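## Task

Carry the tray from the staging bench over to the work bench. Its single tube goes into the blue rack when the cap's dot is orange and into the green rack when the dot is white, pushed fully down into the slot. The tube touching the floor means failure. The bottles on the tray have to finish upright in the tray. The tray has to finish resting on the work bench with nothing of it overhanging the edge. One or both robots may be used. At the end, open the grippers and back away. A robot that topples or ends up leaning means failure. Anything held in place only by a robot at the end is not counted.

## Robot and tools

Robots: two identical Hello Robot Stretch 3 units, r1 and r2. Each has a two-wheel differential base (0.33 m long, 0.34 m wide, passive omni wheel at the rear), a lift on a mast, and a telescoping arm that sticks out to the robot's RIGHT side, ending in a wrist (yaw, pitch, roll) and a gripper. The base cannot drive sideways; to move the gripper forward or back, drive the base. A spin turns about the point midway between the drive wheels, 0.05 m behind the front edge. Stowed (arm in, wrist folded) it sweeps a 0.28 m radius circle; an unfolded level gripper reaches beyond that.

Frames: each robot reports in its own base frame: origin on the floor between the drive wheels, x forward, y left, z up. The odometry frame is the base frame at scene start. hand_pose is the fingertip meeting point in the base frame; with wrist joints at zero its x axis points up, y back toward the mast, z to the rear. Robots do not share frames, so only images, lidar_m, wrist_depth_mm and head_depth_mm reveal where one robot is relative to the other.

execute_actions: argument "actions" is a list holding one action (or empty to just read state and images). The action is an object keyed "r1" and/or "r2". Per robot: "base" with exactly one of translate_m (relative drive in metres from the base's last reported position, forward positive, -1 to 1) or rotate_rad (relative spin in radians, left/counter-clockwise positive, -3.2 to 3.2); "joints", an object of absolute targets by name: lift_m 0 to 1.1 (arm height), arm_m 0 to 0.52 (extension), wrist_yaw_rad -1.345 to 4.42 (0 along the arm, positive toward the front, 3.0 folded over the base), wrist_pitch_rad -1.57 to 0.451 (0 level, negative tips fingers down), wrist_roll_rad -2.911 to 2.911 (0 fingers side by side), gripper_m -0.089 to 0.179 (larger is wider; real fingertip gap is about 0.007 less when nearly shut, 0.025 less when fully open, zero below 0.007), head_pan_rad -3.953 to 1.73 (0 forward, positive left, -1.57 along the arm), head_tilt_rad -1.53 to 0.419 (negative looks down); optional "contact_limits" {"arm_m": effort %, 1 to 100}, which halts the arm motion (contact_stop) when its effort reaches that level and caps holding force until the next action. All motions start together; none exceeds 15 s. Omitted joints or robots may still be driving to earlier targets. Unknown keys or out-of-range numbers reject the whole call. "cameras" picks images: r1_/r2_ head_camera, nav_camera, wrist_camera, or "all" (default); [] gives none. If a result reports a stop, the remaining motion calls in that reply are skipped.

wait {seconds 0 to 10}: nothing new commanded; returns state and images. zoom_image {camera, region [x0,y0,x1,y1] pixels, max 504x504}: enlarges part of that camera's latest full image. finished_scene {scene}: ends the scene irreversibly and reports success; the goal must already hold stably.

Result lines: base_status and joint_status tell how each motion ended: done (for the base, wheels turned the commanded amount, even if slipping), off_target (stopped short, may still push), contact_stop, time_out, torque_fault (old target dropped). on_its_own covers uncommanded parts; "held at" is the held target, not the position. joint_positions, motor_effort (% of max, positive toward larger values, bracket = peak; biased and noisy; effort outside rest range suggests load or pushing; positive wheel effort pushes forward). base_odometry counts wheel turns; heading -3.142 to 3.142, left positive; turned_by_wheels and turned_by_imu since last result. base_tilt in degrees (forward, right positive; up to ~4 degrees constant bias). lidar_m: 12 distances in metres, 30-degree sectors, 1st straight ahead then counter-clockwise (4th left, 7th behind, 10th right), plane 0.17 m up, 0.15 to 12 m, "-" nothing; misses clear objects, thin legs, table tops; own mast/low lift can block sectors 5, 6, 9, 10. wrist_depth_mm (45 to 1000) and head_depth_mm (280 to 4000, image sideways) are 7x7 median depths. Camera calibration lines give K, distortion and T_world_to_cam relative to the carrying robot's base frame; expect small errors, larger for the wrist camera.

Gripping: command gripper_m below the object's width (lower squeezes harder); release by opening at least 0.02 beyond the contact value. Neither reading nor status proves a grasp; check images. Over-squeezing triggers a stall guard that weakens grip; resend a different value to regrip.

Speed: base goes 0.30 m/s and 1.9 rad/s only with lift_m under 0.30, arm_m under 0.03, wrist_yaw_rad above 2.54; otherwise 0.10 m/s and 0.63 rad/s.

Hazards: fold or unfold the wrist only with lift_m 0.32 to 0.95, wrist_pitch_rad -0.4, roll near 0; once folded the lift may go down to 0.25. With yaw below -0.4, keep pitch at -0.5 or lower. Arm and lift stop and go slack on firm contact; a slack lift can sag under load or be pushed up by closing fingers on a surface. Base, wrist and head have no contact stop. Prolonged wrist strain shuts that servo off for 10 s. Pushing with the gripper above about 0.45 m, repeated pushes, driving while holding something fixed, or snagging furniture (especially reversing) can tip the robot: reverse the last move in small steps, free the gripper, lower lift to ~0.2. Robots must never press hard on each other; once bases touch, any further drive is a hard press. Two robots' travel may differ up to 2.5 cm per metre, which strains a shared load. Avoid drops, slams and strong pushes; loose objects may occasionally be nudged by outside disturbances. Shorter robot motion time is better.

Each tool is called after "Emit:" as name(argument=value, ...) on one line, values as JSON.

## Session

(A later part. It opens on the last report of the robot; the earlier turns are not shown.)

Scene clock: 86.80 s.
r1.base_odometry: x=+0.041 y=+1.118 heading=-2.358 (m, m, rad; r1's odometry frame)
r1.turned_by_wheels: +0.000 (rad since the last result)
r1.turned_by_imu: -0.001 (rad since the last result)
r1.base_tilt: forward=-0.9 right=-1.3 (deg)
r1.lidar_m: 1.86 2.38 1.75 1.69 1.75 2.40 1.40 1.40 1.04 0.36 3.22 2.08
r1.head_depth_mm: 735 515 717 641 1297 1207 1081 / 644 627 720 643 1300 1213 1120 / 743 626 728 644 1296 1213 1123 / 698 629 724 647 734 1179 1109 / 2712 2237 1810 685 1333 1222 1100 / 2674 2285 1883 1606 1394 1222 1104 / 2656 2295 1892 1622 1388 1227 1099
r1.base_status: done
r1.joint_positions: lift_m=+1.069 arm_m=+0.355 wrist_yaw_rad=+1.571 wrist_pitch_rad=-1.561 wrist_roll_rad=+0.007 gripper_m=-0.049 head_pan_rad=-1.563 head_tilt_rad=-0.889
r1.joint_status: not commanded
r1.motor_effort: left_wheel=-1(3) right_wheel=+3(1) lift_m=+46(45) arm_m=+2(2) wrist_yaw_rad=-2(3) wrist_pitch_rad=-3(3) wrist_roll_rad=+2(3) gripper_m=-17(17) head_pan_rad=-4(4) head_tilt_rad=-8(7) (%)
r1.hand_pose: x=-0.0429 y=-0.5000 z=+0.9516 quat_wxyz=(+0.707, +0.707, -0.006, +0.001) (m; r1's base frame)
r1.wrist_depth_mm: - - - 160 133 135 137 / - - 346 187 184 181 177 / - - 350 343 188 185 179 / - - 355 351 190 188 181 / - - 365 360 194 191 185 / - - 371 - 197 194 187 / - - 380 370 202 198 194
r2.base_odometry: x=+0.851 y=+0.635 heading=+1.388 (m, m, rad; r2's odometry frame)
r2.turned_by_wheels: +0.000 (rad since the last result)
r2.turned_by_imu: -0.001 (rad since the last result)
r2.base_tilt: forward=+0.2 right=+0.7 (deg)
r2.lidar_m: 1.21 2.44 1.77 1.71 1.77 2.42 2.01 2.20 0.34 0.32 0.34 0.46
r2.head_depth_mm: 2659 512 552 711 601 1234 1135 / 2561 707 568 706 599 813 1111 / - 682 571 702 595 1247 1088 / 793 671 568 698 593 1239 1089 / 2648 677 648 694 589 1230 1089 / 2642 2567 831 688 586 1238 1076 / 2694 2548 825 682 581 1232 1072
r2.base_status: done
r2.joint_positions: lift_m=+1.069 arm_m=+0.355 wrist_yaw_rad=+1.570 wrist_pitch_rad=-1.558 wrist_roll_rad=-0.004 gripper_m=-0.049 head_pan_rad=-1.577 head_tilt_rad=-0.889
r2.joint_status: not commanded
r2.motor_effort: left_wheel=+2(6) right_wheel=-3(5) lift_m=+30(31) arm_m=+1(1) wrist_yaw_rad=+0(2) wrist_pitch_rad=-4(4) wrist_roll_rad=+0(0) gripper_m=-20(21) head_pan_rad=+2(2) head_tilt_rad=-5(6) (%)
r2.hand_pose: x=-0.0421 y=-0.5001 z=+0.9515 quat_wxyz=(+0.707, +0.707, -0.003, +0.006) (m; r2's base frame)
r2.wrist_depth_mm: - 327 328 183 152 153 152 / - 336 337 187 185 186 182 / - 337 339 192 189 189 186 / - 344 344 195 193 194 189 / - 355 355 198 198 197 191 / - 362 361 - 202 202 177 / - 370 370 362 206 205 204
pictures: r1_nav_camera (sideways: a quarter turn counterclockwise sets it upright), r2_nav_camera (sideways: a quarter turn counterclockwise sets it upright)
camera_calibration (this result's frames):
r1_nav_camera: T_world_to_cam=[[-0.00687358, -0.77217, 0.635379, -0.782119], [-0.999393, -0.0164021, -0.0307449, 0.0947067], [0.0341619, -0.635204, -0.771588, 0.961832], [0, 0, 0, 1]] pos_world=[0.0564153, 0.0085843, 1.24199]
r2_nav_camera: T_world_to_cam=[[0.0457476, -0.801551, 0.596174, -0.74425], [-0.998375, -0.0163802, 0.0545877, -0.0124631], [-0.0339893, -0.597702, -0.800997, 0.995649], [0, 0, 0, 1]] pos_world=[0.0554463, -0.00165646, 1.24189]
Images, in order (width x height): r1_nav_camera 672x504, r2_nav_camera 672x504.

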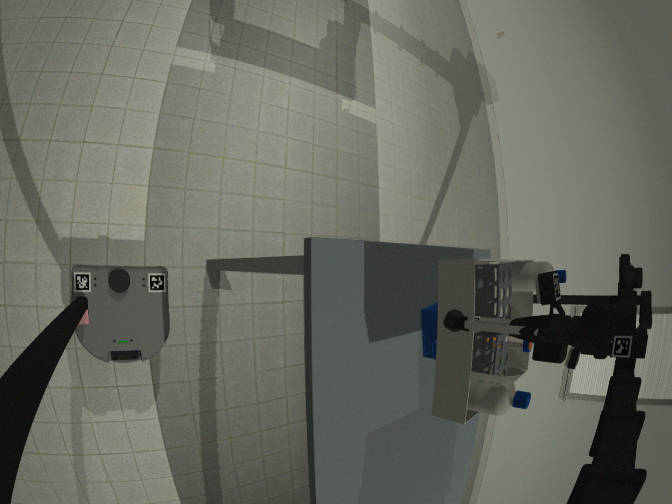

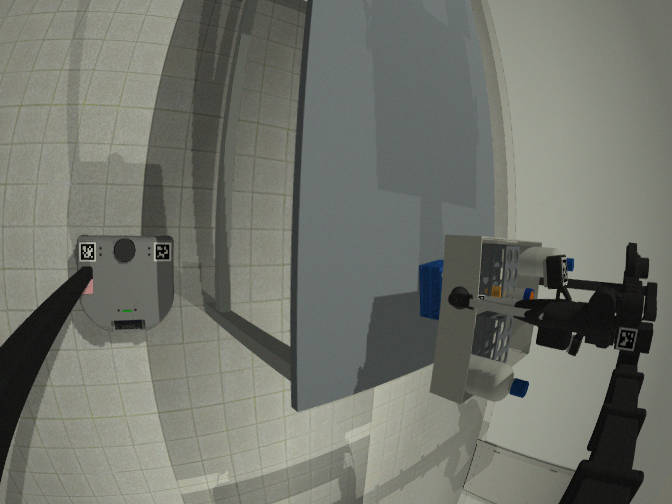

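Emit:
execute_actions(actions=[{"r1":{"base":{"translate_m":-0.348},"joints":{"arm_m":0.405}},"r2":{"base":{"translate_m":0.35},"joints":{"arm_m":0.305}}}], cameras=["r2_nav_camera"])

Emit:
execute_actions(actions=[{"r1":{"joints":{"lift_m":0.923}},"r2":{"joints":{"lift_m":0.923}}}], cameras=[])

Emit:
execute_actions(actions=[{"r1":{"joints":{"gripper_m":0.06}},"r2":{"joints":{"gripper_m":0.07}}}], cameras=[])

Emit:
execute_actions(actions=[{"r1":{"joints":{"lift_m":1.09}},"r2":{"joints":{"lift_m":1.09}}}], cameras=[])

Emit:
execute_actions(actions=[{"r1":{"joints":{"arm_m":0.0,"head_tilt_rad":-0.6,"wrist_yaw_rad":-0.3}},"r2":{"joints":{"arm_m":0.36,"head_tilt_rad":-0.7}}}], cameras=[])

Emit:
execute_actions(actions=[{"r2":{"base":{"translate_m":-0.05},"joints":{"arm_m":0.45}},"r1":{"joints":{"lift_m":0.85,"head_pan_rad":-1.3}}}], cameras=["r1_head_camera","r2_head_camera","r2_wrist_camera"])

Scene clock: 94.90 s.
r1.base_odometry: x=+0.287 y=+1.364 heading=-2.358 (m, m, rad; r1's odometry frame)
r1.turned_by_wheels: +0.000 (rad since the last result)
r1.turned_by_imu: -0.001 (rad since the last result)
r1.base_tilt: forward=-1.0 right=-1.3 (deg)
r1.lidar_m: 2.21 2.39 1.75 1.68 1.75 2.40 3.09 1.06 1.04 1.01 0.55 0.53
r1.head_depth_mm: 742 547 754 641 1293 1203 1083 / 747 577 758 643 1295 1208 1120 / 744 581 760 645 1304 1217 1116 / 689 584 765 649 1305 1213 1107 / 2684 907 770 651 1306 1221 1090 / 2697 944 753 657 1313 1220 1098 / 2709 945 759 656 1337 1170 1104
r1.base_status: done
r1.joint_positions: lift_m=+1.069 arm_m=+0.405 wrist_yaw_rad=+1.571 wrist_pitch_rad=-1.561 wrist_roll_rad=+0.008 gripper_m=-0.049 head_pan_rad=-1.563 head_tilt_rad=-0.889
r1.joint_status: all done
r1.motor_effort: left_wheel=-2(5) right_wheel=+2(2) lift_m=+45(46) arm_m=+4(4) wrist_yaw_rad=-2(3) wrist_pitch_rad=-3(3) wrist_roll_rad=+2(2) gripper_m=-17(17) head_pan_rad=-5(5) head_tilt_rad=-7(7) (%)
r1.hand_pose: x=-0.0429 y=-0.5498 z=+0.9516 quat_wxyz=(+0.707, +0.707, -0.006, +0.000) (m; r1's base frame)
r1.wrist_depth_mm: - 341 336 159 133 134 136 / - 347 345 187 185 182 178 / - 355 348 191 187 185 177 / - 361 356 194 191 188 181 / - 370 366 355 194 191 184 / - - 370 - 197 194 186 / - - 378 370 201 198 194
r2.base_odometry: x=+0.915 y=+0.979 heading=+1.388 (m, m, rad; r2's odometry frame)
r2.turned_by_wheels: +0.000 (rad since the last result)
r2.turned_by_imu: -0.001 (rad since the last result)
r2.base_tilt: forward=+0.2 right=+0.7 (deg)
r2.lidar_m: 2.90 2.43 1.77 1.71 1.77 2.41 2.35 0.46 0.34 0.32 0.34 0.46
r2.head_depth_mm: 2672 654 503 694 602 1264 1099 / 2597 650 532 707 599 1254 1100 / - 670 532 701 597 1253 1094 / 1650 668 533 694 590 1241 1087 / 2683 704 533 693 589 1232 1083 / 2671 2540 829 687 585 1232 1070 / 2701 2555 821 683 583 1224 1072
r2.base_status: done
r2.joint_positions: lift_m=+1.069 arm_m=+0.305 wrist_yaw_rad=+1.569 wrist_pitch_rad=-1.557 wrist_roll_rad=-0.003 gripper_m=-0.049 head_pan_rad=-1.577 head_tilt_rad=-0.889
r2.joint_status: all done
r2.motor_effort: left_wheel=+2(6) right_wheel=-3(5) lift_m=+30(31) arm_m=-1(2) wrist_yaw_rad=+1(0) wrist_pitch_rad=-4(5) wrist_roll_rad=-1(1) gripper_m=-22(21) head_pan_rad=+2(1) head_tilt_rad=-6(7) (%)
r2.hand_pose: x=-0.0420 y=-0.4502 z=+0.9515 quat_wxyz=(+0.707, +0.707, -0.004, +0.005) (m; r2's base frame)
r2.wrist_depth_mm: - - 330 184 153 152 151 / - - 341 187 184 187 182 / - - 344 191 190 189 185 / - 349 346 195 195 193 186 / - - 353 199 198 198 190 / - - 361 - 201 202 177 / - - 366 209 207 206 202
pictures: r2_nav_camera (sideways: a quarter turn counterclockwise sets it upright)
camera_calibration (this result's frames):
r2_nav_camera: T_world_to_cam=[[0.0457615, -0.80155, 0.596174, -0.74425], [-0.998374, -0.0163974, 0.0545877, -0.0124631], [-0.033979, -0.597703, -0.800997, 0.995649], [0, 0, 0, 1]] pos_world=[0.0554464, -0.00165561, 1.24189]
Images, in order (width x height): r2_nav_camera 672x504.

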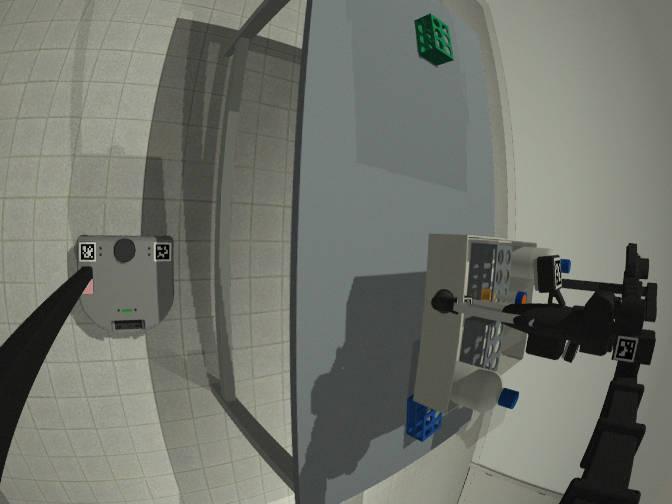

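Scene clock: 97.07 s.
r1.base_odometry: x=+0.287 y=+1.364 heading=-2.358 (m, m, rad; r1's odometry frame)
r1.turned_by_wheels: +0.000 (rad since the last result)
r1.turned_by_imu: +0.000 (rad since the last result)
r1.base_tilt: forward=-0.9 right=-1.3 (deg)
r1.lidar_m: 2.21 2.38 1.75 1.69 1.75 2.41 3.09 1.06 1.04 1.01 0.55 0.53
r1.head_depth_mm: - 869 653 640 1292 1200 1084 / 2581 850 690 644 1290 1199 1116 / - - 709 648 1299 1221 1122 / 2646 817 709 646 1305 1222 1107 / 2695 938 769 650 1305 1224 1095 / 2706 944 751 656 1319 1232 1099 / 2669 952 758 659 1342 1172 1105
r1.base_status: not commanded
r1.joint_positions: lift_m=+0.923 arm_m=+0.405 wrist_yaw_rad=+1.571 wrist_pitch_rad=-1.561 wrist_roll_rad=+0.008 gripper_m=-0.049 head_pan_rad=-1.563 head_tilt_rad=-0.889
r1.joint_status: all done
r1.motor_effort: left_wheel=-2(2) right_wheel=+3(3) lift_m=+25(40) arm_m=+4(4) wrist_yaw_rad=-1(1) wrist_pitch_rad=-3(3) wrist_roll_rad=+2(2) gripper_m=-18(17) head_pan_rad=-5(5) head_tilt_rad=-7(6) (%)
r1.hand_pose: x=-0.0429 y=-0.5498 z=+0.8054 quat_wxyz=(+0.707, +0.707, -0.006, +0.000) (m; r1's base frame)
r1.wrist_depth_mm: 198 195 192 159 133 135 136 / 201 199 197 187 184 182 177 / 205 202 200 190 187 185 178 / 210 207 204 194 190 187 181 / 214 211 208 204 193 191 184 / 219 215 212 - 197 195 186 / 224 219 216 212 202 198 193
r2.base_odometry: x=+0.915 y=+0.979 heading=+1.388 (m, m, rad; r2's odometry frame)
r2.turned_by_wheels: +0.000 (rad since the last result)
r2.turned_by_imu: +0.000 (rad since the last result)
r2.base_tilt: forward=+0.3 right=+0.8 (deg)
r2.lidar_m: 2.90 2.44 1.78 1.71 1.77 2.42 2.35 0.46 0.34 0.32 0.34 0.46
r2.head_depth_mm: 2692 - - 614 600 1266 1106 / 636 1058 802 635 598 1259 1095 / 1302 - - 652 597 1254 1092 / 2621 759 779 648 591 1242 1090 / 2697 2631 813 645 589 1232 1083 / 2676 2580 832 687 584 1232 1078 / 2696 2537 826 683 581 1224 1068
r2.base_status: not commanded
r2.joint_positions: lift_m=+0.923 arm_m=+0.305 wrist_yaw_rad=+1.569 wrist_pitch_rad=-1.557 wrist_roll_rad=-0.003 gripper_m=-0.049 head_pan_rad=-1.577 head_tilt_rad=-0.889
r2.joint_status: all done
r2.motor_effort: left_wheel=+2(2) right_wheel=-3(3) lift_m=+17(28) arm_m=+0(0) wrist_yaw_rad=+1(1) wrist_pitch_rad=-4(4) wrist_roll_rad=-1(1) gripper_m=-21(21) head_pan_rad=+1(1) head_tilt_rad=-5(7) (%)
r2.hand_pose: x=-0.0420 y=-0.4502 z=+0.8053 quat_wxyz=(+0.707, +0.707, -0.004, +0.005) (m; r2's base frame)
r2.wrist_depth_mm: 191 191 191 184 152 152 152 / 196 194 195 188 186 185 183 / 200 198 199 191 189 189 185 / 201 203 202 196 194 193 188 / 957 206 206 197 198 197 192 / - 209 209 - 202 202 177 / - 214 214 207 206 206 203
pictures: none
No camera images: the call's "cameras" was empty. Leave "cameras" out to get every camera's image.

Scene clock: 98.77 s.
r1.base_odometry: x=+0.287 y=+1.364 heading=-2.358 (m, m, rad; r1's odometry frame)
r1.turned_by_wheels: +0.000 (rad since the last result)
r1.turned_by_imu: +0.000 (rad since the last result)
r1.base_tilt: forward=-0.9 right=-1.4 (deg)
r1.lidar_m: 2.21 2.38 1.75 1.69 1.75 2.40 3.11 1.06 1.04 1.01 0.55 0.53
r1.head_depth_mm: - 872 652 640 1292 1207 1082 / 2635 816 687 644 1289 1207 1118 / - - 704 646 1296 1220 1123 / 2635 801 710 648 1305 1217 1114 / 2714 944 767 651 1308 1223 1097 / 2692 943 754 656 1310 1220 1097 / 2695 954 759 657 1341 1172 1105
r1.base_status: not commanded
r1.joint_positions: lift_m=+0.923 arm_m=+0.405 wrist_yaw_rad=+1.571 wrist_pitch_rad=-1.564 wrist_roll_rad=+0.008 gripper_m=+0.060 head_pan_rad=-1.563 head_tilt_rad=-0.889
r1.joint_status: all done
r1.motor_effort: left_wheel=-2(1) right_wheel=+2(3) lift_m=+25(26) arm_m=+3(4) wrist_yaw_rad=-1(1) wrist_pitch_rad=-2(3) wrist_roll_rad=+2(2) gripper_m=+0(82) head_pan_rad=-4(5) head_tilt_rad=-7(7) (%)
r1.hand_pose: x=-0.0438 y=-0.5499 z=+0.8055 quat_wxyz=(+0.707, +0.707, -0.005, -0.001) (m; r1's base frame)
r1.wrist_depth_mm: 198 195 192 165 136 138 139 / 201 198 197 192 188 186 179 / 206 202 200 196 192 190 183 / 209 206 204 199 196 193 185 / 213 211 208 202 199 197 188 / 218 216 213 207 - 200 191 / 223 221 217 210 208 205 198
r2.base_odometry: x=+0.915 y=+0.979 heading=+1.388 (m, m, rad; r2's odometry frame)
r2.turned_by_wheels: +0.000 (rad since the last result)
r2.turned_by_imu: +0.000 (rad since the last result)
r2.base_tilt: forward=+0.1 right=+0.8 (deg)
r2.lidar_m: 2.91 2.44 1.77 1.71 1.78 2.41 2.35 0.46 0.34 0.32 0.34 0.46
r2.head_depth_mm: 2663 - - 617 602 1265 1103 / 635 1055 759 637 599 1259 1093 / 1299 - - 652 597 1260 1094 / 2681 756 744 645 592 1249 1087 / 2718 2613 813 646 589 1249 1080 / 2651 2585 831 692 587 1229 1072 / 2656 2533 825 684 582 1220 1070
r2.base_status: not commanded
r2.joint_positions: lift_m=+0.923 arm_m=+0.305 wrist_yaw_rad=+1.569 wrist_pitch_rad=-1.562 wrist_roll_rad=-0.003 gripper_m=+0.070 head_pan_rad=-1.577 head_tilt_rad=-0.889
r2.joint_status: all done
r2.motor_effort: left_wheel=+2(2) right_wheel=-2(3) lift_m=+18(18) arm_m=+0(0) wrist_yaw_rad=+1(0) wrist_pitch_rad=-3(4) wrist_roll_rad=-1(1) gripper_m=+0(88) head_pan_rad=+2(2) head_tilt_rad=-6(7) (%)
r2.hand_pose: x=-0.0433 y=-0.4502 z=+0.8054 quat_wxyz=(+0.707, +0.707, -0.002, +0.003) (m; r2's base frame)
r2.wrist_depth_mm: 190 191 190 189 157 157 157 / 195 194 194 192 193 194 187 / 199 197 198 196 197 196 191 / 202 201 202 200 200 200 195 / 946 206 206 205 203 204 177 / - 210 210 209 209 208 179 / - 214 216 213 212 212 202
pictures: none
No camera images: the call's "cameras" was empty. Leave "cameras" out to get every camera's image.

Scene clock: 101.13 s.
r1.base_odometry: x=+0.287 y=+1.364 heading=-2.358 (m, m, rad; r1's odometry frame)
r1.turned_by_wheels: +0.000 (rad since the last result)
r1.turned_by_imu: +0.000 (rad since the last result)
r1.base_tilt: forward=-0.9 right=-1.4 (deg)
r1.lidar_m: 2.20 2.39 1.75 1.69 1.75 2.40 3.07 1.06 1.04 1.01 0.55 0.53
r1.head_depth_mm: 2623 865 648 640 1283 1214 1079 / 2645 868 687 643 1295 1210 1113 / 2642 873 707 644 1304 1217 1128 / 2624 817 710 649 1301 1219 1111 / 2668 938 771 651 1319 1214 1090 / 2693 947 753 656 1319 1221 1101 / 2694 949 761 659 1348 1168 1103
r1.base_status: not commanded
r1.joint_positions: lift_m=+1.090 arm_m=+0.405 wrist_yaw_rad=+1.571 wrist_pitch_rad=-1.564 wrist_roll_rad=+0.008 gripper_m=+0.060 head_pan_rad=-1.563 head_tilt_rad=-0.889
r1.joint_status: all done
r1.motor_effort: left_wheel=-2(2) right_wheel=+3(3) lift_m=+40(41) arm_m=+3(3) wrist_yaw_rad=+0(1) wrist_pitch_rad=-1(2) wrist_roll_rad=+2(2) gripper_m=+0(1) head_pan_rad=-4(4) head_tilt_rad=-7(7) (%)
r1.hand_pose: x=-0.0438 y=-0.5499 z=+0.9719 quat_wxyz=(+0.707, +0.707, -0.005, -0.001) (m; r1's base frame)
r1.wrist_depth_mm: - 363 357 354 346 343 340 / - 372 363 360 351 345 343 / - 380 373 366 359 297 327 / - 382 377 369 364 302 351 / - - 384 378 372 336 361 / - - 396 385 - 313 366 / - - 401 393 307 347 317
r2.base_odometry: x=+0.915 y=+0.979 heading=+1.388 (m, m, rad; r2's odometry frame)
r2.turned_by_wheels: +0.000 (rad since the last result)
r2.turned_by_imu: +0.000 (rad since the last result)
r2.base_tilt: forward=-0.1 right=+0.8 (deg)
r2.lidar_m: 2.90 2.44 1.78 1.71 1.77 2.43 2.35 0.46 0.34 0.32 0.33 0.46
r2.head_depth_mm: 2685 2736 841 635 603 1261 1103 / - 2694 759 635 599 1256 1101 / - 1012 852 651 595 1247 1097 / 2608 1035 802 649 593 1245 1086 / 2653 2595 812 644 586 1249 1083 / 2712 2571 833 688 585 1229 1080 / 2701 2523 827 680 582 1218 1073
r2.base_status: not commanded
r2.joint_positions: lift_m=+1.090 arm_m=+0.305 wrist_yaw_rad=+1.569 wrist_pitch_rad=-1.563 wrist_roll_rad=-0.003 gripper_m=+0.070 head_pan_rad=-1.577 head_tilt_rad=-0.889
r2.joint_status: all done
r2.motor_effort: left_wheel=+2(2) right_wheel=-3(3) lift_m=+25(27) arm_m=+0(0) wrist_yaw_rad=+1(1) wrist_pitch_rad=-3(3) wrist_roll_rad=-1(1) gripper_m=+0(0) head_pan_rad=+2(2) head_tilt_rad=-6(7) (%)
r2.hand_pose: x=-0.0434 y=-0.4502 z=+0.9718 quat_wxyz=(+0.707, +0.707, -0.002, +0.003) (m; r2's base frame)
r2.wrist_depth_mm: - - 346 345 348 347 349 / - - 352 352 354 354 355 / - - 358 361 359 328 336 / - - 371 368 362 311 366 / - - 376 375 369 320 373 / - - 384 377 381 323 378 / - - 394 384 386 358 390
pictures: none
No camera images: the call's "cameras" was empty. Leave "cameras" out to get every camera's image.

Scene clock: 105.30 s.
r1.base_odometry: x=+0.287 y=+1.364 heading=-2.358 (m, m, rad; r1's odometry frame)
r1.turned_by_wheels: +0.000 (rad since the last result)
r1.turned_by_imu: +0.000 (rad since the last result)
r1.base_tilt: forward=-1.0 right=-1.3 (deg)
r1.lidar_m: 2.20 2.39 1.75 1.69 1.76 2.39 3.09 1.06 1.04 1.01 0.55 0.53
r1.head_depth_mm: - - - - - - - / - - - - - - - / - - - - - - - / 2546 2875 2868 - 678 - - / 2532 2845 2935 888 703 579 1211 / 2587 2922 2962 857 706 580 1189 / 2573 2893 2980 868 709 583 1199
r1.base_status: not commanded
r1.joint_positions: lift_m=+1.090 arm_m=+0.000 wrist_yaw_rad=-0.298 wrist_pitch_rad=-1.565 wrist_roll_rad=+0.008 gripper_m=+0.060 head_pan_rad=-1.563 head_tilt_rad=-0.606
r1.joint_status: all done
r1.motor_effort: left_wheel=-2(2) right_wheel=+3(3) lift_m=+40(39) arm_m=-3(4) wrist_yaw_rad=-2(4) wrist_pitch_rad=-1(2) wrist_roll_rad=+1(2) gripper_m=+0(1) head_pan_rad=-4(5) head_tilt_rad=+4(34) (%)
r1.hand_pose: x=-0.0150 y=-0.1234 z=+0.9719 quat_wxyz=(+0.419, +0.417, -0.571, -0.570) (m; r1's base frame)
r1.wrist_depth_mm: 366 363 357 - - - - / 374 372 - - - - - / 606 964 - - - - - / - - - - - - - / - - - - - - - / - - - - - - - / - - - - - - -
r2.base_odometry: x=+0.915 y=+0.979 heading=+1.388 (m, m, rad; r2's odometry frame)
r2.turned_by_wheels: +0.000 (rad since the last result)
r2.turned_by_imu: -0.001 (rad since the last result)
r2.base_tilt: forward=+0.1 right=+0.8 (deg)
r2.lidar_m: 2.91 2.43 1.78 1.71 1.77 2.42 2.35 0.46 0.34 0.32 0.34 0.46
r2.head_depth_mm: 2638 2853 2936 888 634 585 1170 / 2582 2836 2858 782 621 578 1158 / - - 2777 834 692 577 1151 / 2541 2833 2823 761 633 571 1148 / 2562 2830 2778 824 646 571 1128 / 2601 2863 2697 847 681 567 1142 / 2540 2906 2726 844 672 561 1128
r2.base_status: not commanded
r2.joint_positions: lift_m=+1.090 arm_m=+0.360 wrist_yaw_rad=+1.569 wrist_pitch_rad=-1.563 wrist_roll_rad=-0.003 gripper_m=+0.070 head_pan_rad=-1.577 head_tilt_rad=-0.705
r2.joint_status: all done
r2.motor_effort: left_wheel=+2(2) right_wheel=-2(2) lift_m=+26(27) arm_m=+1(2) wrist_yaw_rad=+1(1) wrist_pitch_rad=-3(3) wrist_roll_rad=-1(1) gripper_m=+0(0) head_pan_rad=+2(3) head_tilt_rad=+2(24) (%)
r2.hand_pose: x=-0.0434 y=-0.5049 z=+0.9718 quat_wxyz=(+0.707, +0.707, -0.002, +0.003) (m; r2's base frame)
r2.wrist_depth_mm: - 350 344 346 348 350 349 / - 350 352 352 352 352 351 / - 356 357 356 356 336 296 / - 365 365 366 337 357 363 / - 374 370 373 364 371 377 / - 385 343 376 383 381 378 / - - 390 316 380 386 389
pictures: none
No camera images: the call's "cameras" was empty. Leave "cameras" out to get every camera's image.

Scene clock: 108.30 s.
r1.base_odometry: x=+0.287 y=+1.364 heading=-2.358 (m, m, rad; r1's odometry frame)
r1.turned_by_wheels: +0.000 (rad since the last result)
r1.turned_by_imu: +0.000 (rad since the last result)
r1.base_tilt: forward=-0.9 right=-1.3 (deg)
r1.lidar_m: 2.21 2.38 1.75 1.68 1.75 2.40 3.09 1.06 1.04 1.01 0.55 0.53
r1.head_depth_mm: 2450 2671 1446 831 652 572 513 / 2507 2789 2874 801 672 573 1154 / 2578 2904 2893 883 695 573 1184 / 2696 2972 2928 823 699 592 1188 / 2755 3092 2909 866 701 608 1193 / 2832 3157 2948 903 705 628 1069 / 2939 3337 2994 2186 706 724 1164
r1.base_status: not commanded
r1.joint_positions: lift_m=+0.850 arm_m=+0.000 wrist_yaw_rad=-0.298 wrist_pitch_rad=-1.565 wrist_roll_rad=+0.008 gripper_m=+0.060 head_pan_rad=-1.307 head_tilt_rad=-0.606
r1.joint_status: all done
r1.motor_effort: left_wheel=-2(1) right_wheel=+3(3) lift_m=+20(36) arm_m=-3(3) wrist_yaw_rad=-3(2) wrist_pitch_rad=-1(1) wrist_roll_rad=+1(1) gripper_m=+1(0) head_pan_rad=+4(33) head_tilt_rad=+5(4) (%)
r1.hand_pose: x=-0.0150 y=-0.1234 z=+0.7327 quat_wxyz=(+0.419, +0.417, -0.571, -0.570) (m; r1's base frame)
r1.wrist_depth_mm: 920 899 877 866 863 846 839 / 929 917 901 905 867 885 865 / 609 901 914 919 903 882 883 / 959 959 944 942 - 899 903 / 993 962 961 955 - 927 911 / - 984 988 957 - 931 950 / - - - 995 970 946 949
r2.base_odometry: x=+0.905 y=+0.930 heading=+1.388 (m, m, rad; r2's odometry frame)
r2.turned_by_wheels: +0.000 (rad since the last result)
r2.turned_by_imu: +0.000 (rad since the last result)
r2.base_tilt: forward=-0.1 right=+0.8 (deg)
r2.lidar_m: 2.95 2.44 1.78 1.71 1.77 2.42 2.31 0.46 0.34 0.32 0.34 0.46
r2.head_depth_mm: 2628 2884 2924 888 705 585 1172 / 2590 2864 2886 825 608 579 1159 / - 2933 2792 850 637 576 1151 / 1229 2800 1492 834 636 572 1146 / 2476 2907 1091 824 630 566 1141 / 2597 2877 2780 820 641 566 1129 / 2544 2904 2715 841 672 562 1130
r2.base_status: done
r2.joint_positions: lift_m=+1.090 arm_m=+0.450 wrist_yaw_rad=+1.569 wrist_pitch_rad=-1.563 wrist_roll_rad=-0.003 gripper_m=+0.070 head_pan_rad=-1.577 head_tilt_rad=-0.705
r2.joint_status: all done
r2.motor_effort: left_wheel=+2(4) right_wheel=-2(8) lift_m=+26(27) arm_m=+2(2) wrist_yaw_rad=+0(1) wrist_pitch_rad=-3(3) wrist_roll_rad=-1(1) gripper_m=+1(0) head_pan_rad=+1(1) head_tilt_rad=+3(4) (%)
r2.hand_pose: x=-0.0435 y=-0.5949 z=+0.9719 quat_wxyz=(+0.707, +0.707, -0.002, +0.003) (m; r2's base frame)
r2.wrist_depth_mm: 346 344 343 313 312 311 214 / 350 350 351 344 341 277 216 / 361 356 358 348 356 357 314 / 370 368 364 362 365 370 370 / 371 374 365 368 369 375 372 / 385 383 372 373 351 379 380 / - 386 281 329 330 347 389
pictures: r1_head_camera (sideways: a quarter turn clockwise sets it upright), r2_head_camera (sideways: a quarter turn clockwise sets it upright), r2_wrist_camera
camera_calibration (this result's frames):
r1_head_camera: T_world_to_cam=[[-0.128723, 0.591416, -0.796026, 1.06086], [0.959152, 0.278153, 0.051554, -0.0621659], [0.251907, -0.756874, -0.603062, 0.744717], [0, 0, 0, 1]] pos_world=[0.00858527, -0.0464614, 1.29679]
r2_head_camera: T_world_to_cam=[[-0.0302374, 0.625047, -0.780002, 1.03308], [0.999495, 0.0112813, -0.0297061, 0.0358947], [-0.00976829, -0.780506, -0.625072, 0.775512], [0, 0, 0, 1]] pos_world=[0.00293641, -0.0408347, 1.29162]
r2_wrist_camera: T_world_to_cam=[[-0.0164638, -0.999834, -0.00784429, -0.589297], [-0.990146, 0.0152121, 0.13921, -0.134054], [-0.139068, 0.0100589, -0.990232, 1.13373], [0, 0, 0, 1]] pos_world=[0.0152301, -0.598563, 1.1367]
Images, in order (width x height): r1_head_camera 896x504, r2_head_camera 896x504, r2_wrist_camera 644x364.

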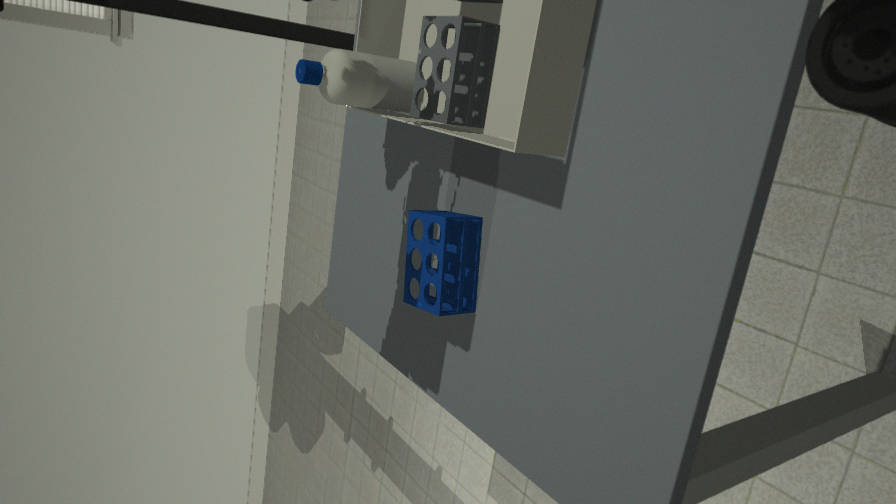

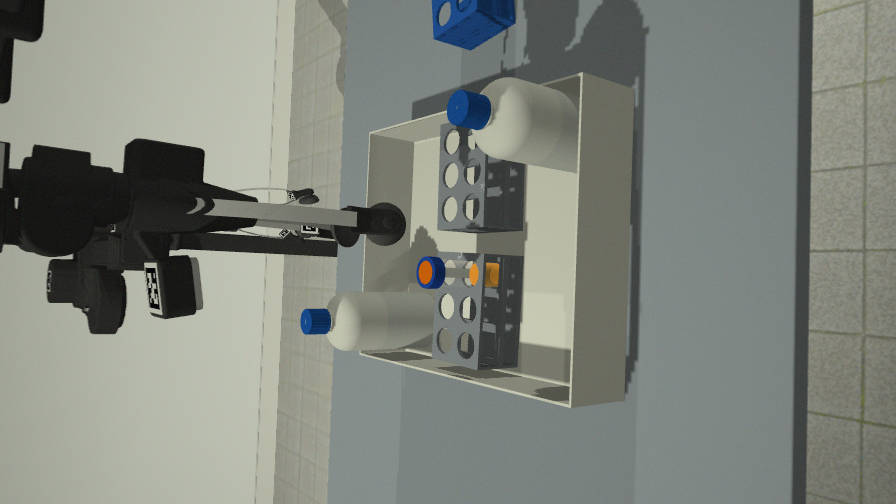

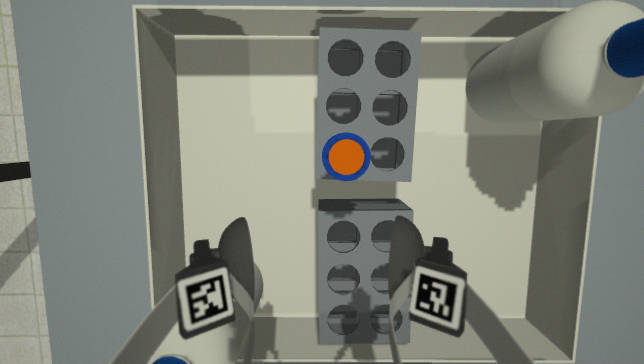

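Emit:
execute_actions(actions=[{"r2":{"base":{"translate_m":0.039},"joints":{"arm_m":0.466,"lift_m":1.035}}}], cameras=["r2_wrist_camera"])

Emit:
execute_actions(actions=[{"r2":{"joints":{"lift_m":0.997}}}], cameras=["r2_wrist_camera"])

Emit:
execute_actions(actions=[{"r2":{"joints":{"gripper_m":0.015}}}], cameras=[])

Emit:
execute_actions(actions=[{"r2":{"joints":{"lift_m":1.097,"arm_m":0.466}}}], cameras=["r2_wrist_camera"])

Emit:
execute_actions(actions=[{"r2":{"base":{"translate_m":-0.37},"joints":{"arm_m":0.51}}}], cameras=["r1_head_camera","r2_head_camera","r2_wrist_camera"])

Scene clock: 112.27 s.
r1.base_odometry: x=+0.287 y=+1.364 heading=-2.358 (m, m, rad; r1's odometry frame)
r1.turned_by_wheels: +0.000 (rad since the last result)
r1.turned_by_imu: +0.000 (rad since the last result)
r1.base_tilt: forward=-1.0 right=-1.3 (deg)
r1.lidar_m: 2.21 2.38 1.75 1.69 1.75 2.40 3.09 1.06 1.05 1.01 0.55 0.53
r1.head_depth_mm: 2452 2700 1435 830 654 570 513 / 2523 2804 2870 807 671 571 1150 / 2605 2944 2861 883 697 575 1177 / 2653 2952 2885 824 698 591 1184 / 2778 3102 2900 866 702 609 1193 / 2839 3145 2934 899 704 628 1062 / 2953 3326 2991 2173 709 722 1171
r1.base_status: not commanded
r1.joint_positions: lift_m=+0.850 arm_m=+0.000 wrist_yaw_rad=-0.298 wrist_pitch_rad=-1.565 wrist_roll_rad=+0.008 gripper_m=+0.060 head_pan_rad=-1.307 head_tilt_rad=-0.606
r1.joint_status: not commanded
r1.motor_effort: left_wheel=-2(2) right_wheel=+3(2) lift_m=+20(20) arm_m=-3(3) wrist_yaw_rad=-3(3) wrist_pitch_rad=-1(1) wrist_roll_rad=+2(1) gripper_m=+0(1) head_pan_rad=+4(5) head_tilt_rad=+4(4) (%)
r1.hand_pose: x=-0.0150 y=-0.1234 z=+0.7327 quat_wxyz=(+0.419, +0.417, -0.571, -0.570) (m; r1's base frame)
r1.wrist_depth_mm: 925 894 881 882 867 851 843 / 925 921 909 893 885 864 860 / 607 915 913 906 889 875 870 / 977 952 936 934 - 913 884 / 978 998 955 944 - 930 924 / - - 996 976 - 947 912 / - - - - 967 970 942
r2.base_odometry: x=+0.913 y=+0.968 heading=+1.389 (m, m, rad; r2's odometry frame)
r2.turned_by_wheels: +0.000 (rad since the last result)
r2.turned_by_imu: +0.000 (rad since the last result)
r2.base_tilt: forward=+0.2 right=+0.8 (deg)
r2.lidar_m: 2.92 2.43 1.78 1.71 1.78 2.43 2.34 0.46 0.34 0.32 0.34 0.46
r2.head_depth_mm: 2492 2939 2945 887 648 582 1164 / 2597 2919 2890 777 620 581 1151 / - - 2746 867 689 576 1158 / 2469 2846 1557 763 634 572 1147 / 2532 2861 2791 825 629 568 1143 / 2545 2834 2771 852 681 568 1136 / 2557 2881 2687 844 674 564 1126
r2.base_status: done
r2.joint_positions: lift_m=+1.035 arm_m=+0.466 wrist_yaw_rad=+1.569 wrist_pitch_rad=-1.563 wrist_roll_rad=-0.003 gripper_m=+0.070 head_pan_rad=-1.577 head_tilt_rad=-0.705
r2.joint_status: all done
r2.motor_effort: left_wheel=+2(7) right_wheel=-2(5) lift_m=+14(24) arm_m=+2(1) wrist_yaw_rad=+0(1) wrist_pitch_rad=-2(2) wrist_roll_rad=-1(1) gripper_m=+0(0) head_pan_rad=+2(1) head_tilt_rad=+2(4) (%)
r2.hand_pose: x=-0.0436 y=-0.6109 z=+0.9177 quat_wxyz=(+0.707, +0.707, -0.002, +0.003) (m; r2's base frame)
r2.wrist_depth_mm: 297 296 294 295 296 295 297 / 301 287 298 267 272 263 174 / 307 302 304 249 306 246 173 / 313 307 309 252 308 311 246 / 318 308 316 195 314 322 281 / 326 287 324 284 282 322 295 / 331 268 327 295 325 326 294
pictures: r2_wrist_camera
camera_calibration (this result's frames):
r2_wrist_camera: T_world_to_cam=[[-0.0164643, -0.999834, -0.00784284, -0.605723], [-0.990133, 0.0152118, 0.139305, -0.126389], [-0.139163, 0.010059, -0.990218, 1.08029], [0, 0, 0, 1]] pos_world=[0.0152213, -0.614566, 1.08258]
Images, in order (width x height): r2_wrist_camera 644x364.

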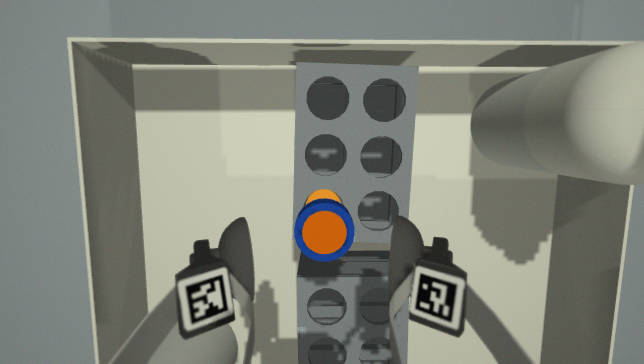

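Scene clock: 113.43 s.
r1.base_odometry: x=+0.287 y=+1.364 heading=-2.358 (m, m, rad; r1's odometry frame)
r1.turned_by_wheels: +0.000 (rad since the last result)
r1.turned_by_imu: +0.000 (rad since the last result)
r1.base_tilt: forward=-0.9 right=-1.4 (deg)
r1.lidar_m: 2.20 2.39 1.75 1.69 1.75 2.40 3.11 1.06 1.04 1.01 0.55 0.53
r1.head_depth_mm: 2454 2681 1447 833 653 570 513 / 2526 2790 2837 804 670 572 1150 / 2599 2877 2890 881 696 573 1184 / 2704 2946 2930 828 699 591 1190 / 2753 3095 2937 863 702 608 1188 / 2839 3205 2931 897 705 625 1061 / 2973 3319 2949 2178 707 725 1172
r1.base_status: not commanded
r1.joint_positions: lift_m=+0.850 arm_m=+0.000 wrist_yaw_rad=-0.298 wrist_pitch_rad=-1.565 wrist_roll_rad=+0.008 gripper_m=+0.060 head_pan_rad=-1.307 head_tilt_rad=-0.606
r1.joint_status: not commanded
r1.motor_effort: left_wheel=-2(2) right_wheel=+2(3) lift_m=+19(19) arm_m=-3(3) wrist_yaw_rad=-4(2) wrist_pitch_rad=-1(1) wrist_roll_rad=+2(2) gripper_m=+1(0) head_pan_rad=+5(5) head_tilt_rad=+4(5) (%)
r1.hand_pose: x=-0.0150 y=-0.1234 z=+0.7327 quat_wxyz=(+0.419, +0.417, -0.571, -0.570) (m; r1's base frame)
r1.wrist_depth_mm: 912 881 883 874 874 863 847 / 924 905 877 891 883 878 850 / 608 921 914 921 895 887 884 / 964 962 933 929 - 899 896 / 970 987 964 949 - 940 916 / - 992 969 968 - 945 935 / - - - 978 964 971 938
r2.base_odometry: x=+0.913 y=+0.968 heading=+1.389 (m, m, rad; r2's odometry frame)
r2.turned_by_wheels: +0.000 (rad since the last result)
r2.turned_by_imu: +0.000 (rad since the last result)
r2.base_tilt: forward=+0.1 right=+0.8 (deg)
r2.lidar_m: 2.91 2.44 1.78 1.71 1.78 2.43 2.33 0.46 0.34 0.32 0.34 0.46
r2.head_depth_mm: 2566 - 1934 888 647 583 1161 / 2544 2913 2876 780 621 580 1169 / 2474 2908 2706 864 690 575 1149 / 2468 2940 1062 764 635 571 1149 / 2574 2886 1090 824 629 569 1139 / 2592 2821 2744 852 681 566 1131 / 2560 2856 2686 844 674 561 1127
r2.base_status: not commanded
r2.joint_positions: lift_m=+0.997 arm_m=+0.466 wrist_yaw_rad=+1.569 wrist_pitch_rad=-1.563 wrist_roll_rad=-0.003 gripper_m=+0.070 head_pan_rad=-1.577 head_tilt_rad=-0.705
r2.joint_status: all done
r2.motor_effort: left_wheel=+2(2) right_wheel=-2(2) lift_m=+13(13) arm_m=+2(2) wrist_yaw_rad=+0(0) wrist_pitch_rad=-2(2) wrist_roll_rad=-1(1) gripper_m=+0(0) head_pan_rad=+2(2) head_tilt_rad=+2(4) (%)
r2.hand_pose: x=-0.0436 y=-0.6109 z=+0.8797 quat_wxyz=(+0.707, +0.707, -0.002, +0.003) (m; r2's base frame)
r2.wrist_depth_mm: 216 237 235 234 234 233 231 / 216 262 262 235 239 261 169 / 215 267 270 211 237 245 165 / 229 270 275 215 267 276 234 / 227 276 279 157 273 280 266 / 241 285 284 225 247 284 264 / 264 267 292 230 263 292 267
pictures: r2_wrist_camera
camera_calibration (this result's frames):
r2_wrist_camera: T_world_to_cam=[[-0.0164641, -0.999834, -0.00784284, -0.606022], [-0.990133, 0.0152116, 0.139306, -0.121097], [-0.139163, 0.010059, -0.990218, 1.04267], [0, 0, 0, 1]] pos_world=[0.0152213, -0.614567, 1.04458]
Images, in order (width x height): r2_wrist_camera 644x364.

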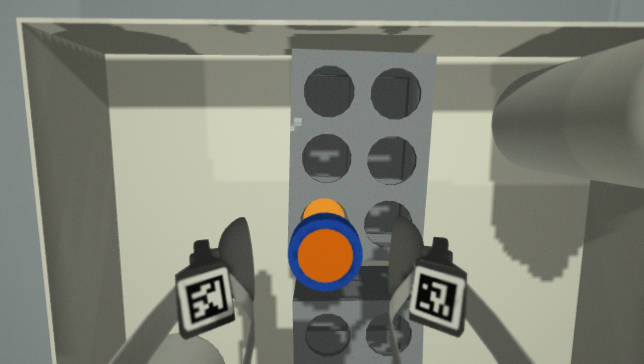

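Scene clock: 114.47 s.
r1.base_odometry: x=+0.287 y=+1.364 heading=-2.358 (m, m, rad; r1's odometry frame)
r1.turned_by_wheels: +0.000 (rad since the last result)
r1.turned_by_imu: +0.000 (rad since the last result)
r1.base_tilt: forward=-0.9 right=-1.4 (deg)
r1.lidar_m: 2.21 2.39 1.75 1.69 1.75 2.41 3.10 1.06 1.04 1.01 0.55 0.53
r1.head_depth_mm: 2448 2683 1438 835 650 571 512 / 2530 2769 2869 806 672 573 1152 / 2606 2906 2887 883 694 575 1174 / 2664 3000 2918 825 700 590 1185 / 2751 3104 2930 862 701 609 1184 / 2818 3143 3018 896 706 628 1065 / 2928 3264 3012 2148 708 726 1168
r1.base_status: not commanded
r1.joint_positions: lift_m=+0.850 arm_m=+0.000 wrist_yaw_rad=-0.298 wrist_pitch_rad=-1.565 wrist_roll_rad=+0.008 gripper_m=+0.060 head_pan_rad=-1.307 head_tilt_rad=-0.606
r1.joint_status: not commanded
r1.motor_effort: left_wheel=-2(1) right_wheel=+3(2) lift_m=+19(19) arm_m=-3(3) wrist_yaw_rad=-3(3) wrist_pitch_rad=-1(1) wrist_roll_rad=+1(2) gripper_m=+0(0) head_pan_rad=+5(5) head_tilt_rad=+4(5) (%)
r1.hand_pose: x=-0.0150 y=-0.1234 z=+0.7327 quat_wxyz=(+0.419, +0.417, -0.571, -0.570) (m; r1's base frame)
r1.wrist_depth_mm: 915 907 891 869 866 844 839 / 922 908 897 893 882 874 874 / 608 919 933 921 896 887 871 / 977 951 948 943 - 906 894 / 998 969 969 946 - 927 910 / - - 995 965 - 930 915 / - - - 968 981 944 944
r2.base_odometry: x=+0.913 y=+0.968 heading=+1.389 (m, m, rad; r2's odometry frame)
r2.turned_by_wheels: +0.000 (rad since the last result)
r2.turned_by_imu: +0.000 (rad since the last result)
r2.base_tilt: forward=+0.0 right=+0.7 (deg)
r2.lidar_m: 2.92 2.44 1.77 1.71 1.78 2.42 2.34 0.46 0.34 0.32 0.34 0.46
r2.head_depth_mm: 2602 - 1934 886 647 582 1160 / 2531 2916 2856 778 621 579 1155 / 2480 2891 1995 867 691 576 1150 / 2502 2920 1064 762 635 573 1141 / 2537 2870 1093 826 627 568 1135 / 2555 2856 2717 850 677 567 1137 / 2555 2883 2757 843 675 563 1133
r2.base_status: not commanded
r2.joint_positions: lift_m=+0.997 arm_m=+0.466 wrist_yaw_rad=+1.569 wrist_pitch_rad=-1.563 wrist_roll_rad=-0.003 gripper_m=+0.015 head_pan_rad=-1.577 head_tilt_rad=-0.705
r2.joint_status: all done
r2.motor_effort: left_wheel=+2(2) right_wheel=-2(2) lift_m=+13(14) arm_m=+2(2) wrist_yaw_rad=+0(1) wrist_pitch_rad=-2(2) wrist_roll_rad=-1(1) gripper_m=-7(87) head_pan_rad=+2(1) head_tilt_rad=+3(4) (%)
r2.hand_pose: x=-0.0436 y=-0.6109 z=+0.8797 quat_wxyz=(+0.707, +0.707, -0.002, +0.003) (m; r2's base frame)
r2.wrist_depth_mm: 215 238 235 234 232 232 231 / 215 263 263 233 239 263 169 / 216 268 267 209 237 246 165 / 227 272 274 215 266 273 234 / 230 277 280 156 277 279 267 / 240 283 285 160 283 285 266 / 266 289 289 244 263 289 267
pictures: none
No camera images: the call's "cameras" was empty. Leave "cameras" out to get every camera's image.

Scene clock: 116.20 s.
r1.base_odometry: x=+0.287 y=+1.364 heading=-2.358 (m, m, rad; r1's odometry frame)
r1.turned_by_wheels: +0.000 (rad since the last result)
r1.turned_by_imu: +0.000 (rad since the last result)
r1.base_tilt: forward=-0.8 right=-1.4 (deg)
r1.lidar_m: 2.20 2.38 1.75 1.68 1.75 2.40 3.10 1.06 1.04 1.01 0.55 0.53
r1.head_depth_mm: 2482 2723 1439 830 652 570 512 / 2547 2764 2830 804 673 572 1150 / 2612 2877 2852 882 695 574 1177 / 2650 2945 2872 825 699 590 1184 / 2787 3053 2979 865 698 611 1187 / 2829 3184 2968 893 703 628 1063 / 2948 3267 2980 2160 707 724 1174
r1.base_status: not commanded
r1.joint_positions: lift_m=+0.850 arm_m=+0.000 wrist_yaw_rad=-0.298 wrist_pitch_rad=-1.565 wrist_roll_rad=+0.008 gripper_m=+0.060 head_pan_rad=-1.307 head_tilt_rad=-0.606
r1.joint_status: not commanded
r1.motor_effort: left_wheel=-2(1) right_wheel=+3(3) lift_m=+19(20) arm_m=-3(3) wrist_yaw_rad=-4(2) wrist_pitch_rad=-1(1) wrist_roll_rad=+1(1) gripper_m=+1(0) head_pan_rad=+4(5) head_tilt_rad=+5(5) (%)
r1.hand_pose: x=-0.0150 y=-0.1234 z=+0.7327 quat_wxyz=(+0.419, +0.417, -0.571, -0.570) (m; r1's base frame)
r1.wrist_depth_mm: 916 893 890 888 860 855 835 / 930 915 907 887 882 885 860 / 606 930 933 918 887 884 869 / 970 959 932 919 - 916 886 / 997 977 964 960 - 918 899 / - 986 991 976 - 941 928 / - - - 995 972 959 953
r2.base_odometry: x=+0.913 y=+0.968 heading=+1.389 (m, m, rad; r2's odometry frame)
r2.turned_by_wheels: +0.000 (rad since the last result)
r2.turned_by_imu: +0.000 (rad since the last result)
r2.base_tilt: forward=+0.0 right=+0.7 (deg)
r2.lidar_m: 2.91 2.43 1.78 1.71 1.77 2.43 2.34 0.46 0.34 0.32 0.34 0.46
r2.head_depth_mm: 2593 2878 2902 888 648 583 1158 / 2575 2877 2896 779 621 579 1159 / - 2852 2835 867 693 575 1156 / 1221 2969 1536 764 632 573 1144 / 2531 2885 2810 822 631 568 1144 / 2615 2872 2739 851 681 566 1145 / 2545 2836 2704 839 676 561 1132
r2.base_status: not commanded
r2.joint_positions: lift_m=+1.097 arm_m=+0.466 wrist_yaw_rad=+1.569 wrist_pitch_rad=-1.563 wrist_roll_rad=-0.003 gripper_m=+0.015 head_pan_rad=-1.577 head_tilt_rad=-0.705
r2.joint_status: all done
r2.motor_effort: left_wheel=+2(2) right_wheel=-2(2) lift_m=+26(29) arm_m=+2(1) wrist_yaw_rad=+1(1) wrist_pitch_rad=-2(2) wrist_roll_rad=-1(1) gripper_m=-8(8) head_pan_rad=+2(1) head_tilt_rad=+2(2) (%)
r2.hand_pose: x=-0.0436 y=-0.6109 z=+0.9788 quat_wxyz=(+0.707, +0.707, -0.002, +0.003) (m; r2's base frame)
r2.wrist_depth_mm: 354 350 352 352 353 352 356 / 357 357 353 353 360 305 230 / 368 362 364 361 360 245 203 / 374 370 372 358 373 370 376 / 381 377 376 158 377 374 379 / 393 389 386 159 389 385 390 / 401 396 331 361 379 367 397
pictures: r2_wrist_camera
camera_calibration (this result's frames):
r2_wrist_camera: T_world_to_cam=[[-0.0164645, -0.999834, -0.00784284, -0.605247], [-0.990133, 0.015212, 0.139306, -0.134902], [-0.139163, 0.010059, -0.990218, 1.1408], [0, 0, 0, 1]] pos_world=[0.0152213, -0.61457, 1.14368]
Images, in order (width x height): r2_wrist_camera 644x364.

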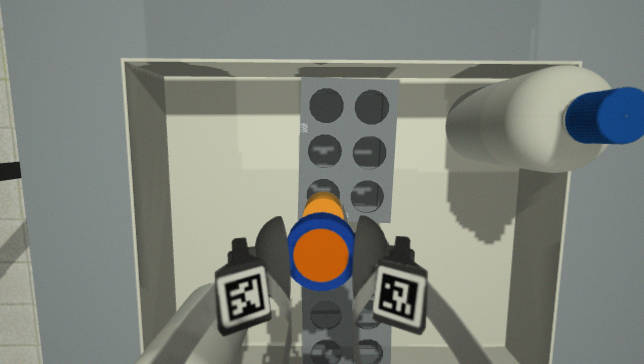

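Scene clock: 121.23 s.
r1.base_odometry: x=+0.287 y=+1.364 heading=-2.358 (m, m, rad; r1's odometry frame)
r1.turned_by_wheels: +0.000 (rad since the last result)
r1.turned_by_imu: +0.000 (rad since the last result)
r1.base_tilt: forward=-0.8 right=-1.3 (deg)
r1.lidar_m: 2.20 2.39 1.75 1.68 1.75 2.40 3.10 1.06 1.04 1.01 0.55 0.53
r1.head_depth_mm: 2434 2706 2840 831 653 570 513 / 2498 2786 2829 805 672 573 1153 / 2582 2813 1554 886 694 575 1178 / 2516 718 1099 827 701 590 1194 / 567 3051 2906 867 702 608 1186 / 2851 3161 3001 897 704 627 1060 / 2917 3262 2967 2175 707 724 1169
r1.base_status: not commanded
r1.joint_positions: lift_m=+0.850 arm_m=+0.000 wrist_yaw_rad=-0.298 wrist_pitch_rad=-1.565 wrist_roll_rad=+0.008 gripper_m=+0.060 head_pan_rad=-1.307 head_tilt_rad=-0.606
r1.joint_status: not commanded
r1.motor_effort: left_wheel=-2(2) right_wheel=+3(3) lift_m=+19(20) arm_m=-3(3) wrist_yaw_rad=-2(3) wrist_pitch_rad=-1(1) wrist_roll_rad=+1(2) gripper_m=+0(1) head_pan_rad=+4(5) head_tilt_rad=+4(5) (%)
r1.hand_pose: x=-0.0150 y=-0.1234 z=+0.7327 quat_wxyz=(+0.419, +0.417, -0.571, -0.570) (m; r1's base frame)
r1.wrist_depth_mm: 900 906 884 863 859 850 838 / 927 906 904 899 877 852 865 / 610 919 920 899 902 894 874 / 965 969 946 928 - 889 896 / - 966 977 949 - 914 895 / - - 981 962 - 951 925 / - - - 980 997 948 932
r2.base_odometry: x=+0.846 y=+0.605 heading=+1.389 (m, m, rad; r2's odometry frame)
r2.turned_by_wheels: +0.000 (rad since the last result)
r2.turned_by_imu: +0.000 (rad since the last result)
r2.base_tilt: forward=+0.0 right=+0.8 (deg)
r2.lidar_m: 1.24 2.44 1.78 1.71 1.78 2.43 1.98 2.17 0.34 0.33 0.34 0.46
r2.head_depth_mm: 2583 2862 2909 2169 1675 582 1141 / 2567 2828 2848 882 699 579 654 / - 2950 2851 871 695 574 1153 / 2594 2900 2798 776 687 575 1148 / 2569 2892 2789 853 685 568 1144 / 1293 1181 1479 818 660 567 1134 / 1222 2907 2737 744 602 564 1133
r2.base_status: done
r2.joint_positions: lift_m=+1.097 arm_m=+0.510 wrist_yaw_rad=+1.569 wrist_pitch_rad=-1.563 wrist_roll_rad=-0.003 gripper_m=+0.015 head_pan_rad=-1.577 head_tilt_rad=-0.705
r2.joint_status: all done
r2.motor_effort: left_wheel=+2(2) right_wheel=-2(8) lift_m=+27(27) arm_m=+2(3) wrist_yaw_rad=+1(1) wrist_pitch_rad=-3(3) wrist_roll_rad=-1(1) gripper_m=-8(7) head_pan_rad=+2(2) head_tilt_rad=+5(3) (%)
r2.hand_pose: x=-0.0436 y=-0.6549 z=+0.9788 quat_wxyz=(+0.707, +0.707, -0.002, +0.003) (m; r2's base frame)
r2.wrist_depth_mm: 354 351 352 355 350 357 355 / 359 360 358 358 360 363 359 / 370 367 369 361 367 368 371 / 374 374 376 317 378 376 375 / 381 381 379 157 383 384 382 / 388 388 387 159 388 392 387 / 400 398 399 394 401 397 401
pictures: r1_head_camera (sideways: a quarter turn clockwise sets it upright), r2_head_camera (sideways: a quarter turn clockwise sets it upright), r2_wrist_camera
camera_calibration (this result's frames):
r1_head_camera: T_world_to_cam=[[-0.128723, 0.591415, -0.796026, 1.06086], [0.959152, 0.278152, 0.051554, -0.0621659], [0.251906, -0.756874, -0.603062, 0.744717], [0, 0, 0, 1]] pos_world=[0.00858526, -0.0464614, 1.29679]
r2_head_camera: T_world_to_cam=[[-0.0302375, 0.625019, -0.780024, 1.03311], [0.999495, 0.0112801, -0.0297067, 0.0358955], [-0.00976852, -0.780528, -0.625044, 0.775476], [0, 0, 0, 1]] pos_world=[0.00293641, -0.040835, 1.29162]
r2_wrist_camera: T_world_to_cam=[[-0.0164643, -0.999834, -0.00784276, -0.649238], [-0.990132, 0.0152118, 0.139311, -0.134239], [-0.139168, 0.010059, -0.990218, 1.14124], [0, 0, 0, 1]] pos_world=[0.0152208, -0.658568, 1.14368]
Images, in order (width x height): r1_head_camera 896x504, r2_head_camera 896x504, r2_wrist_camera 644x364.

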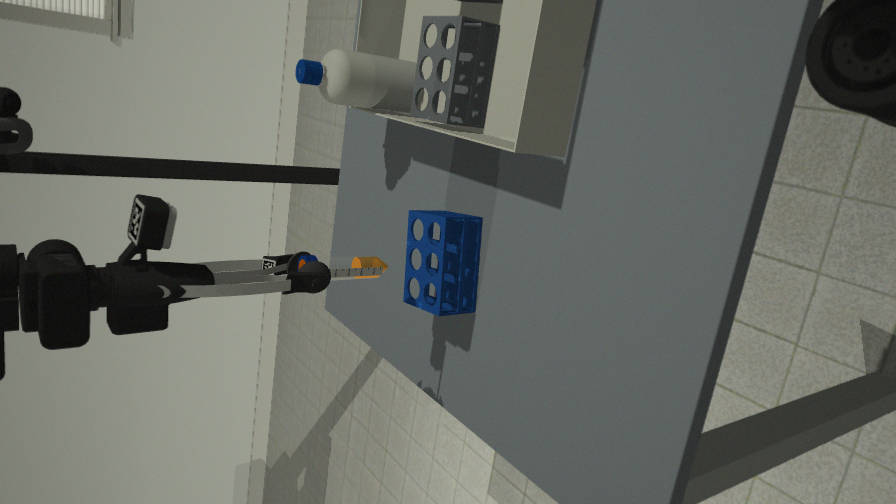

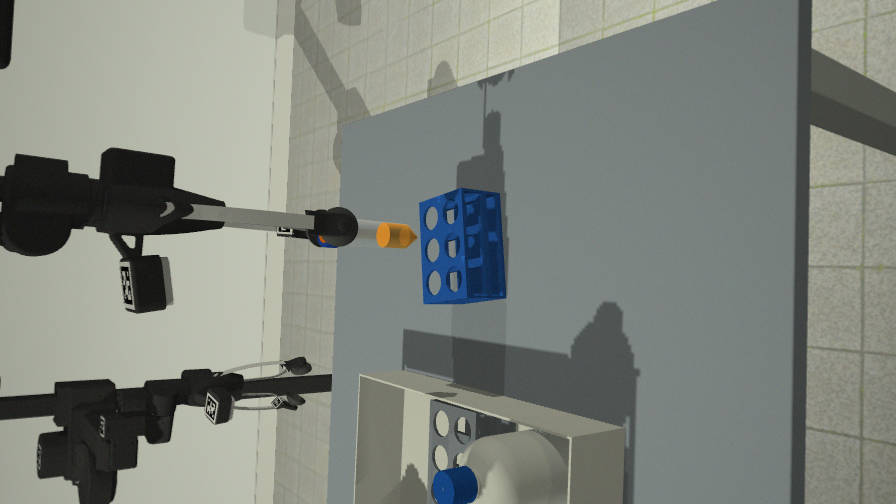

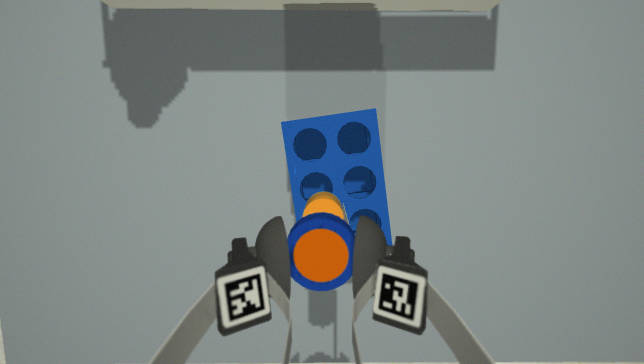

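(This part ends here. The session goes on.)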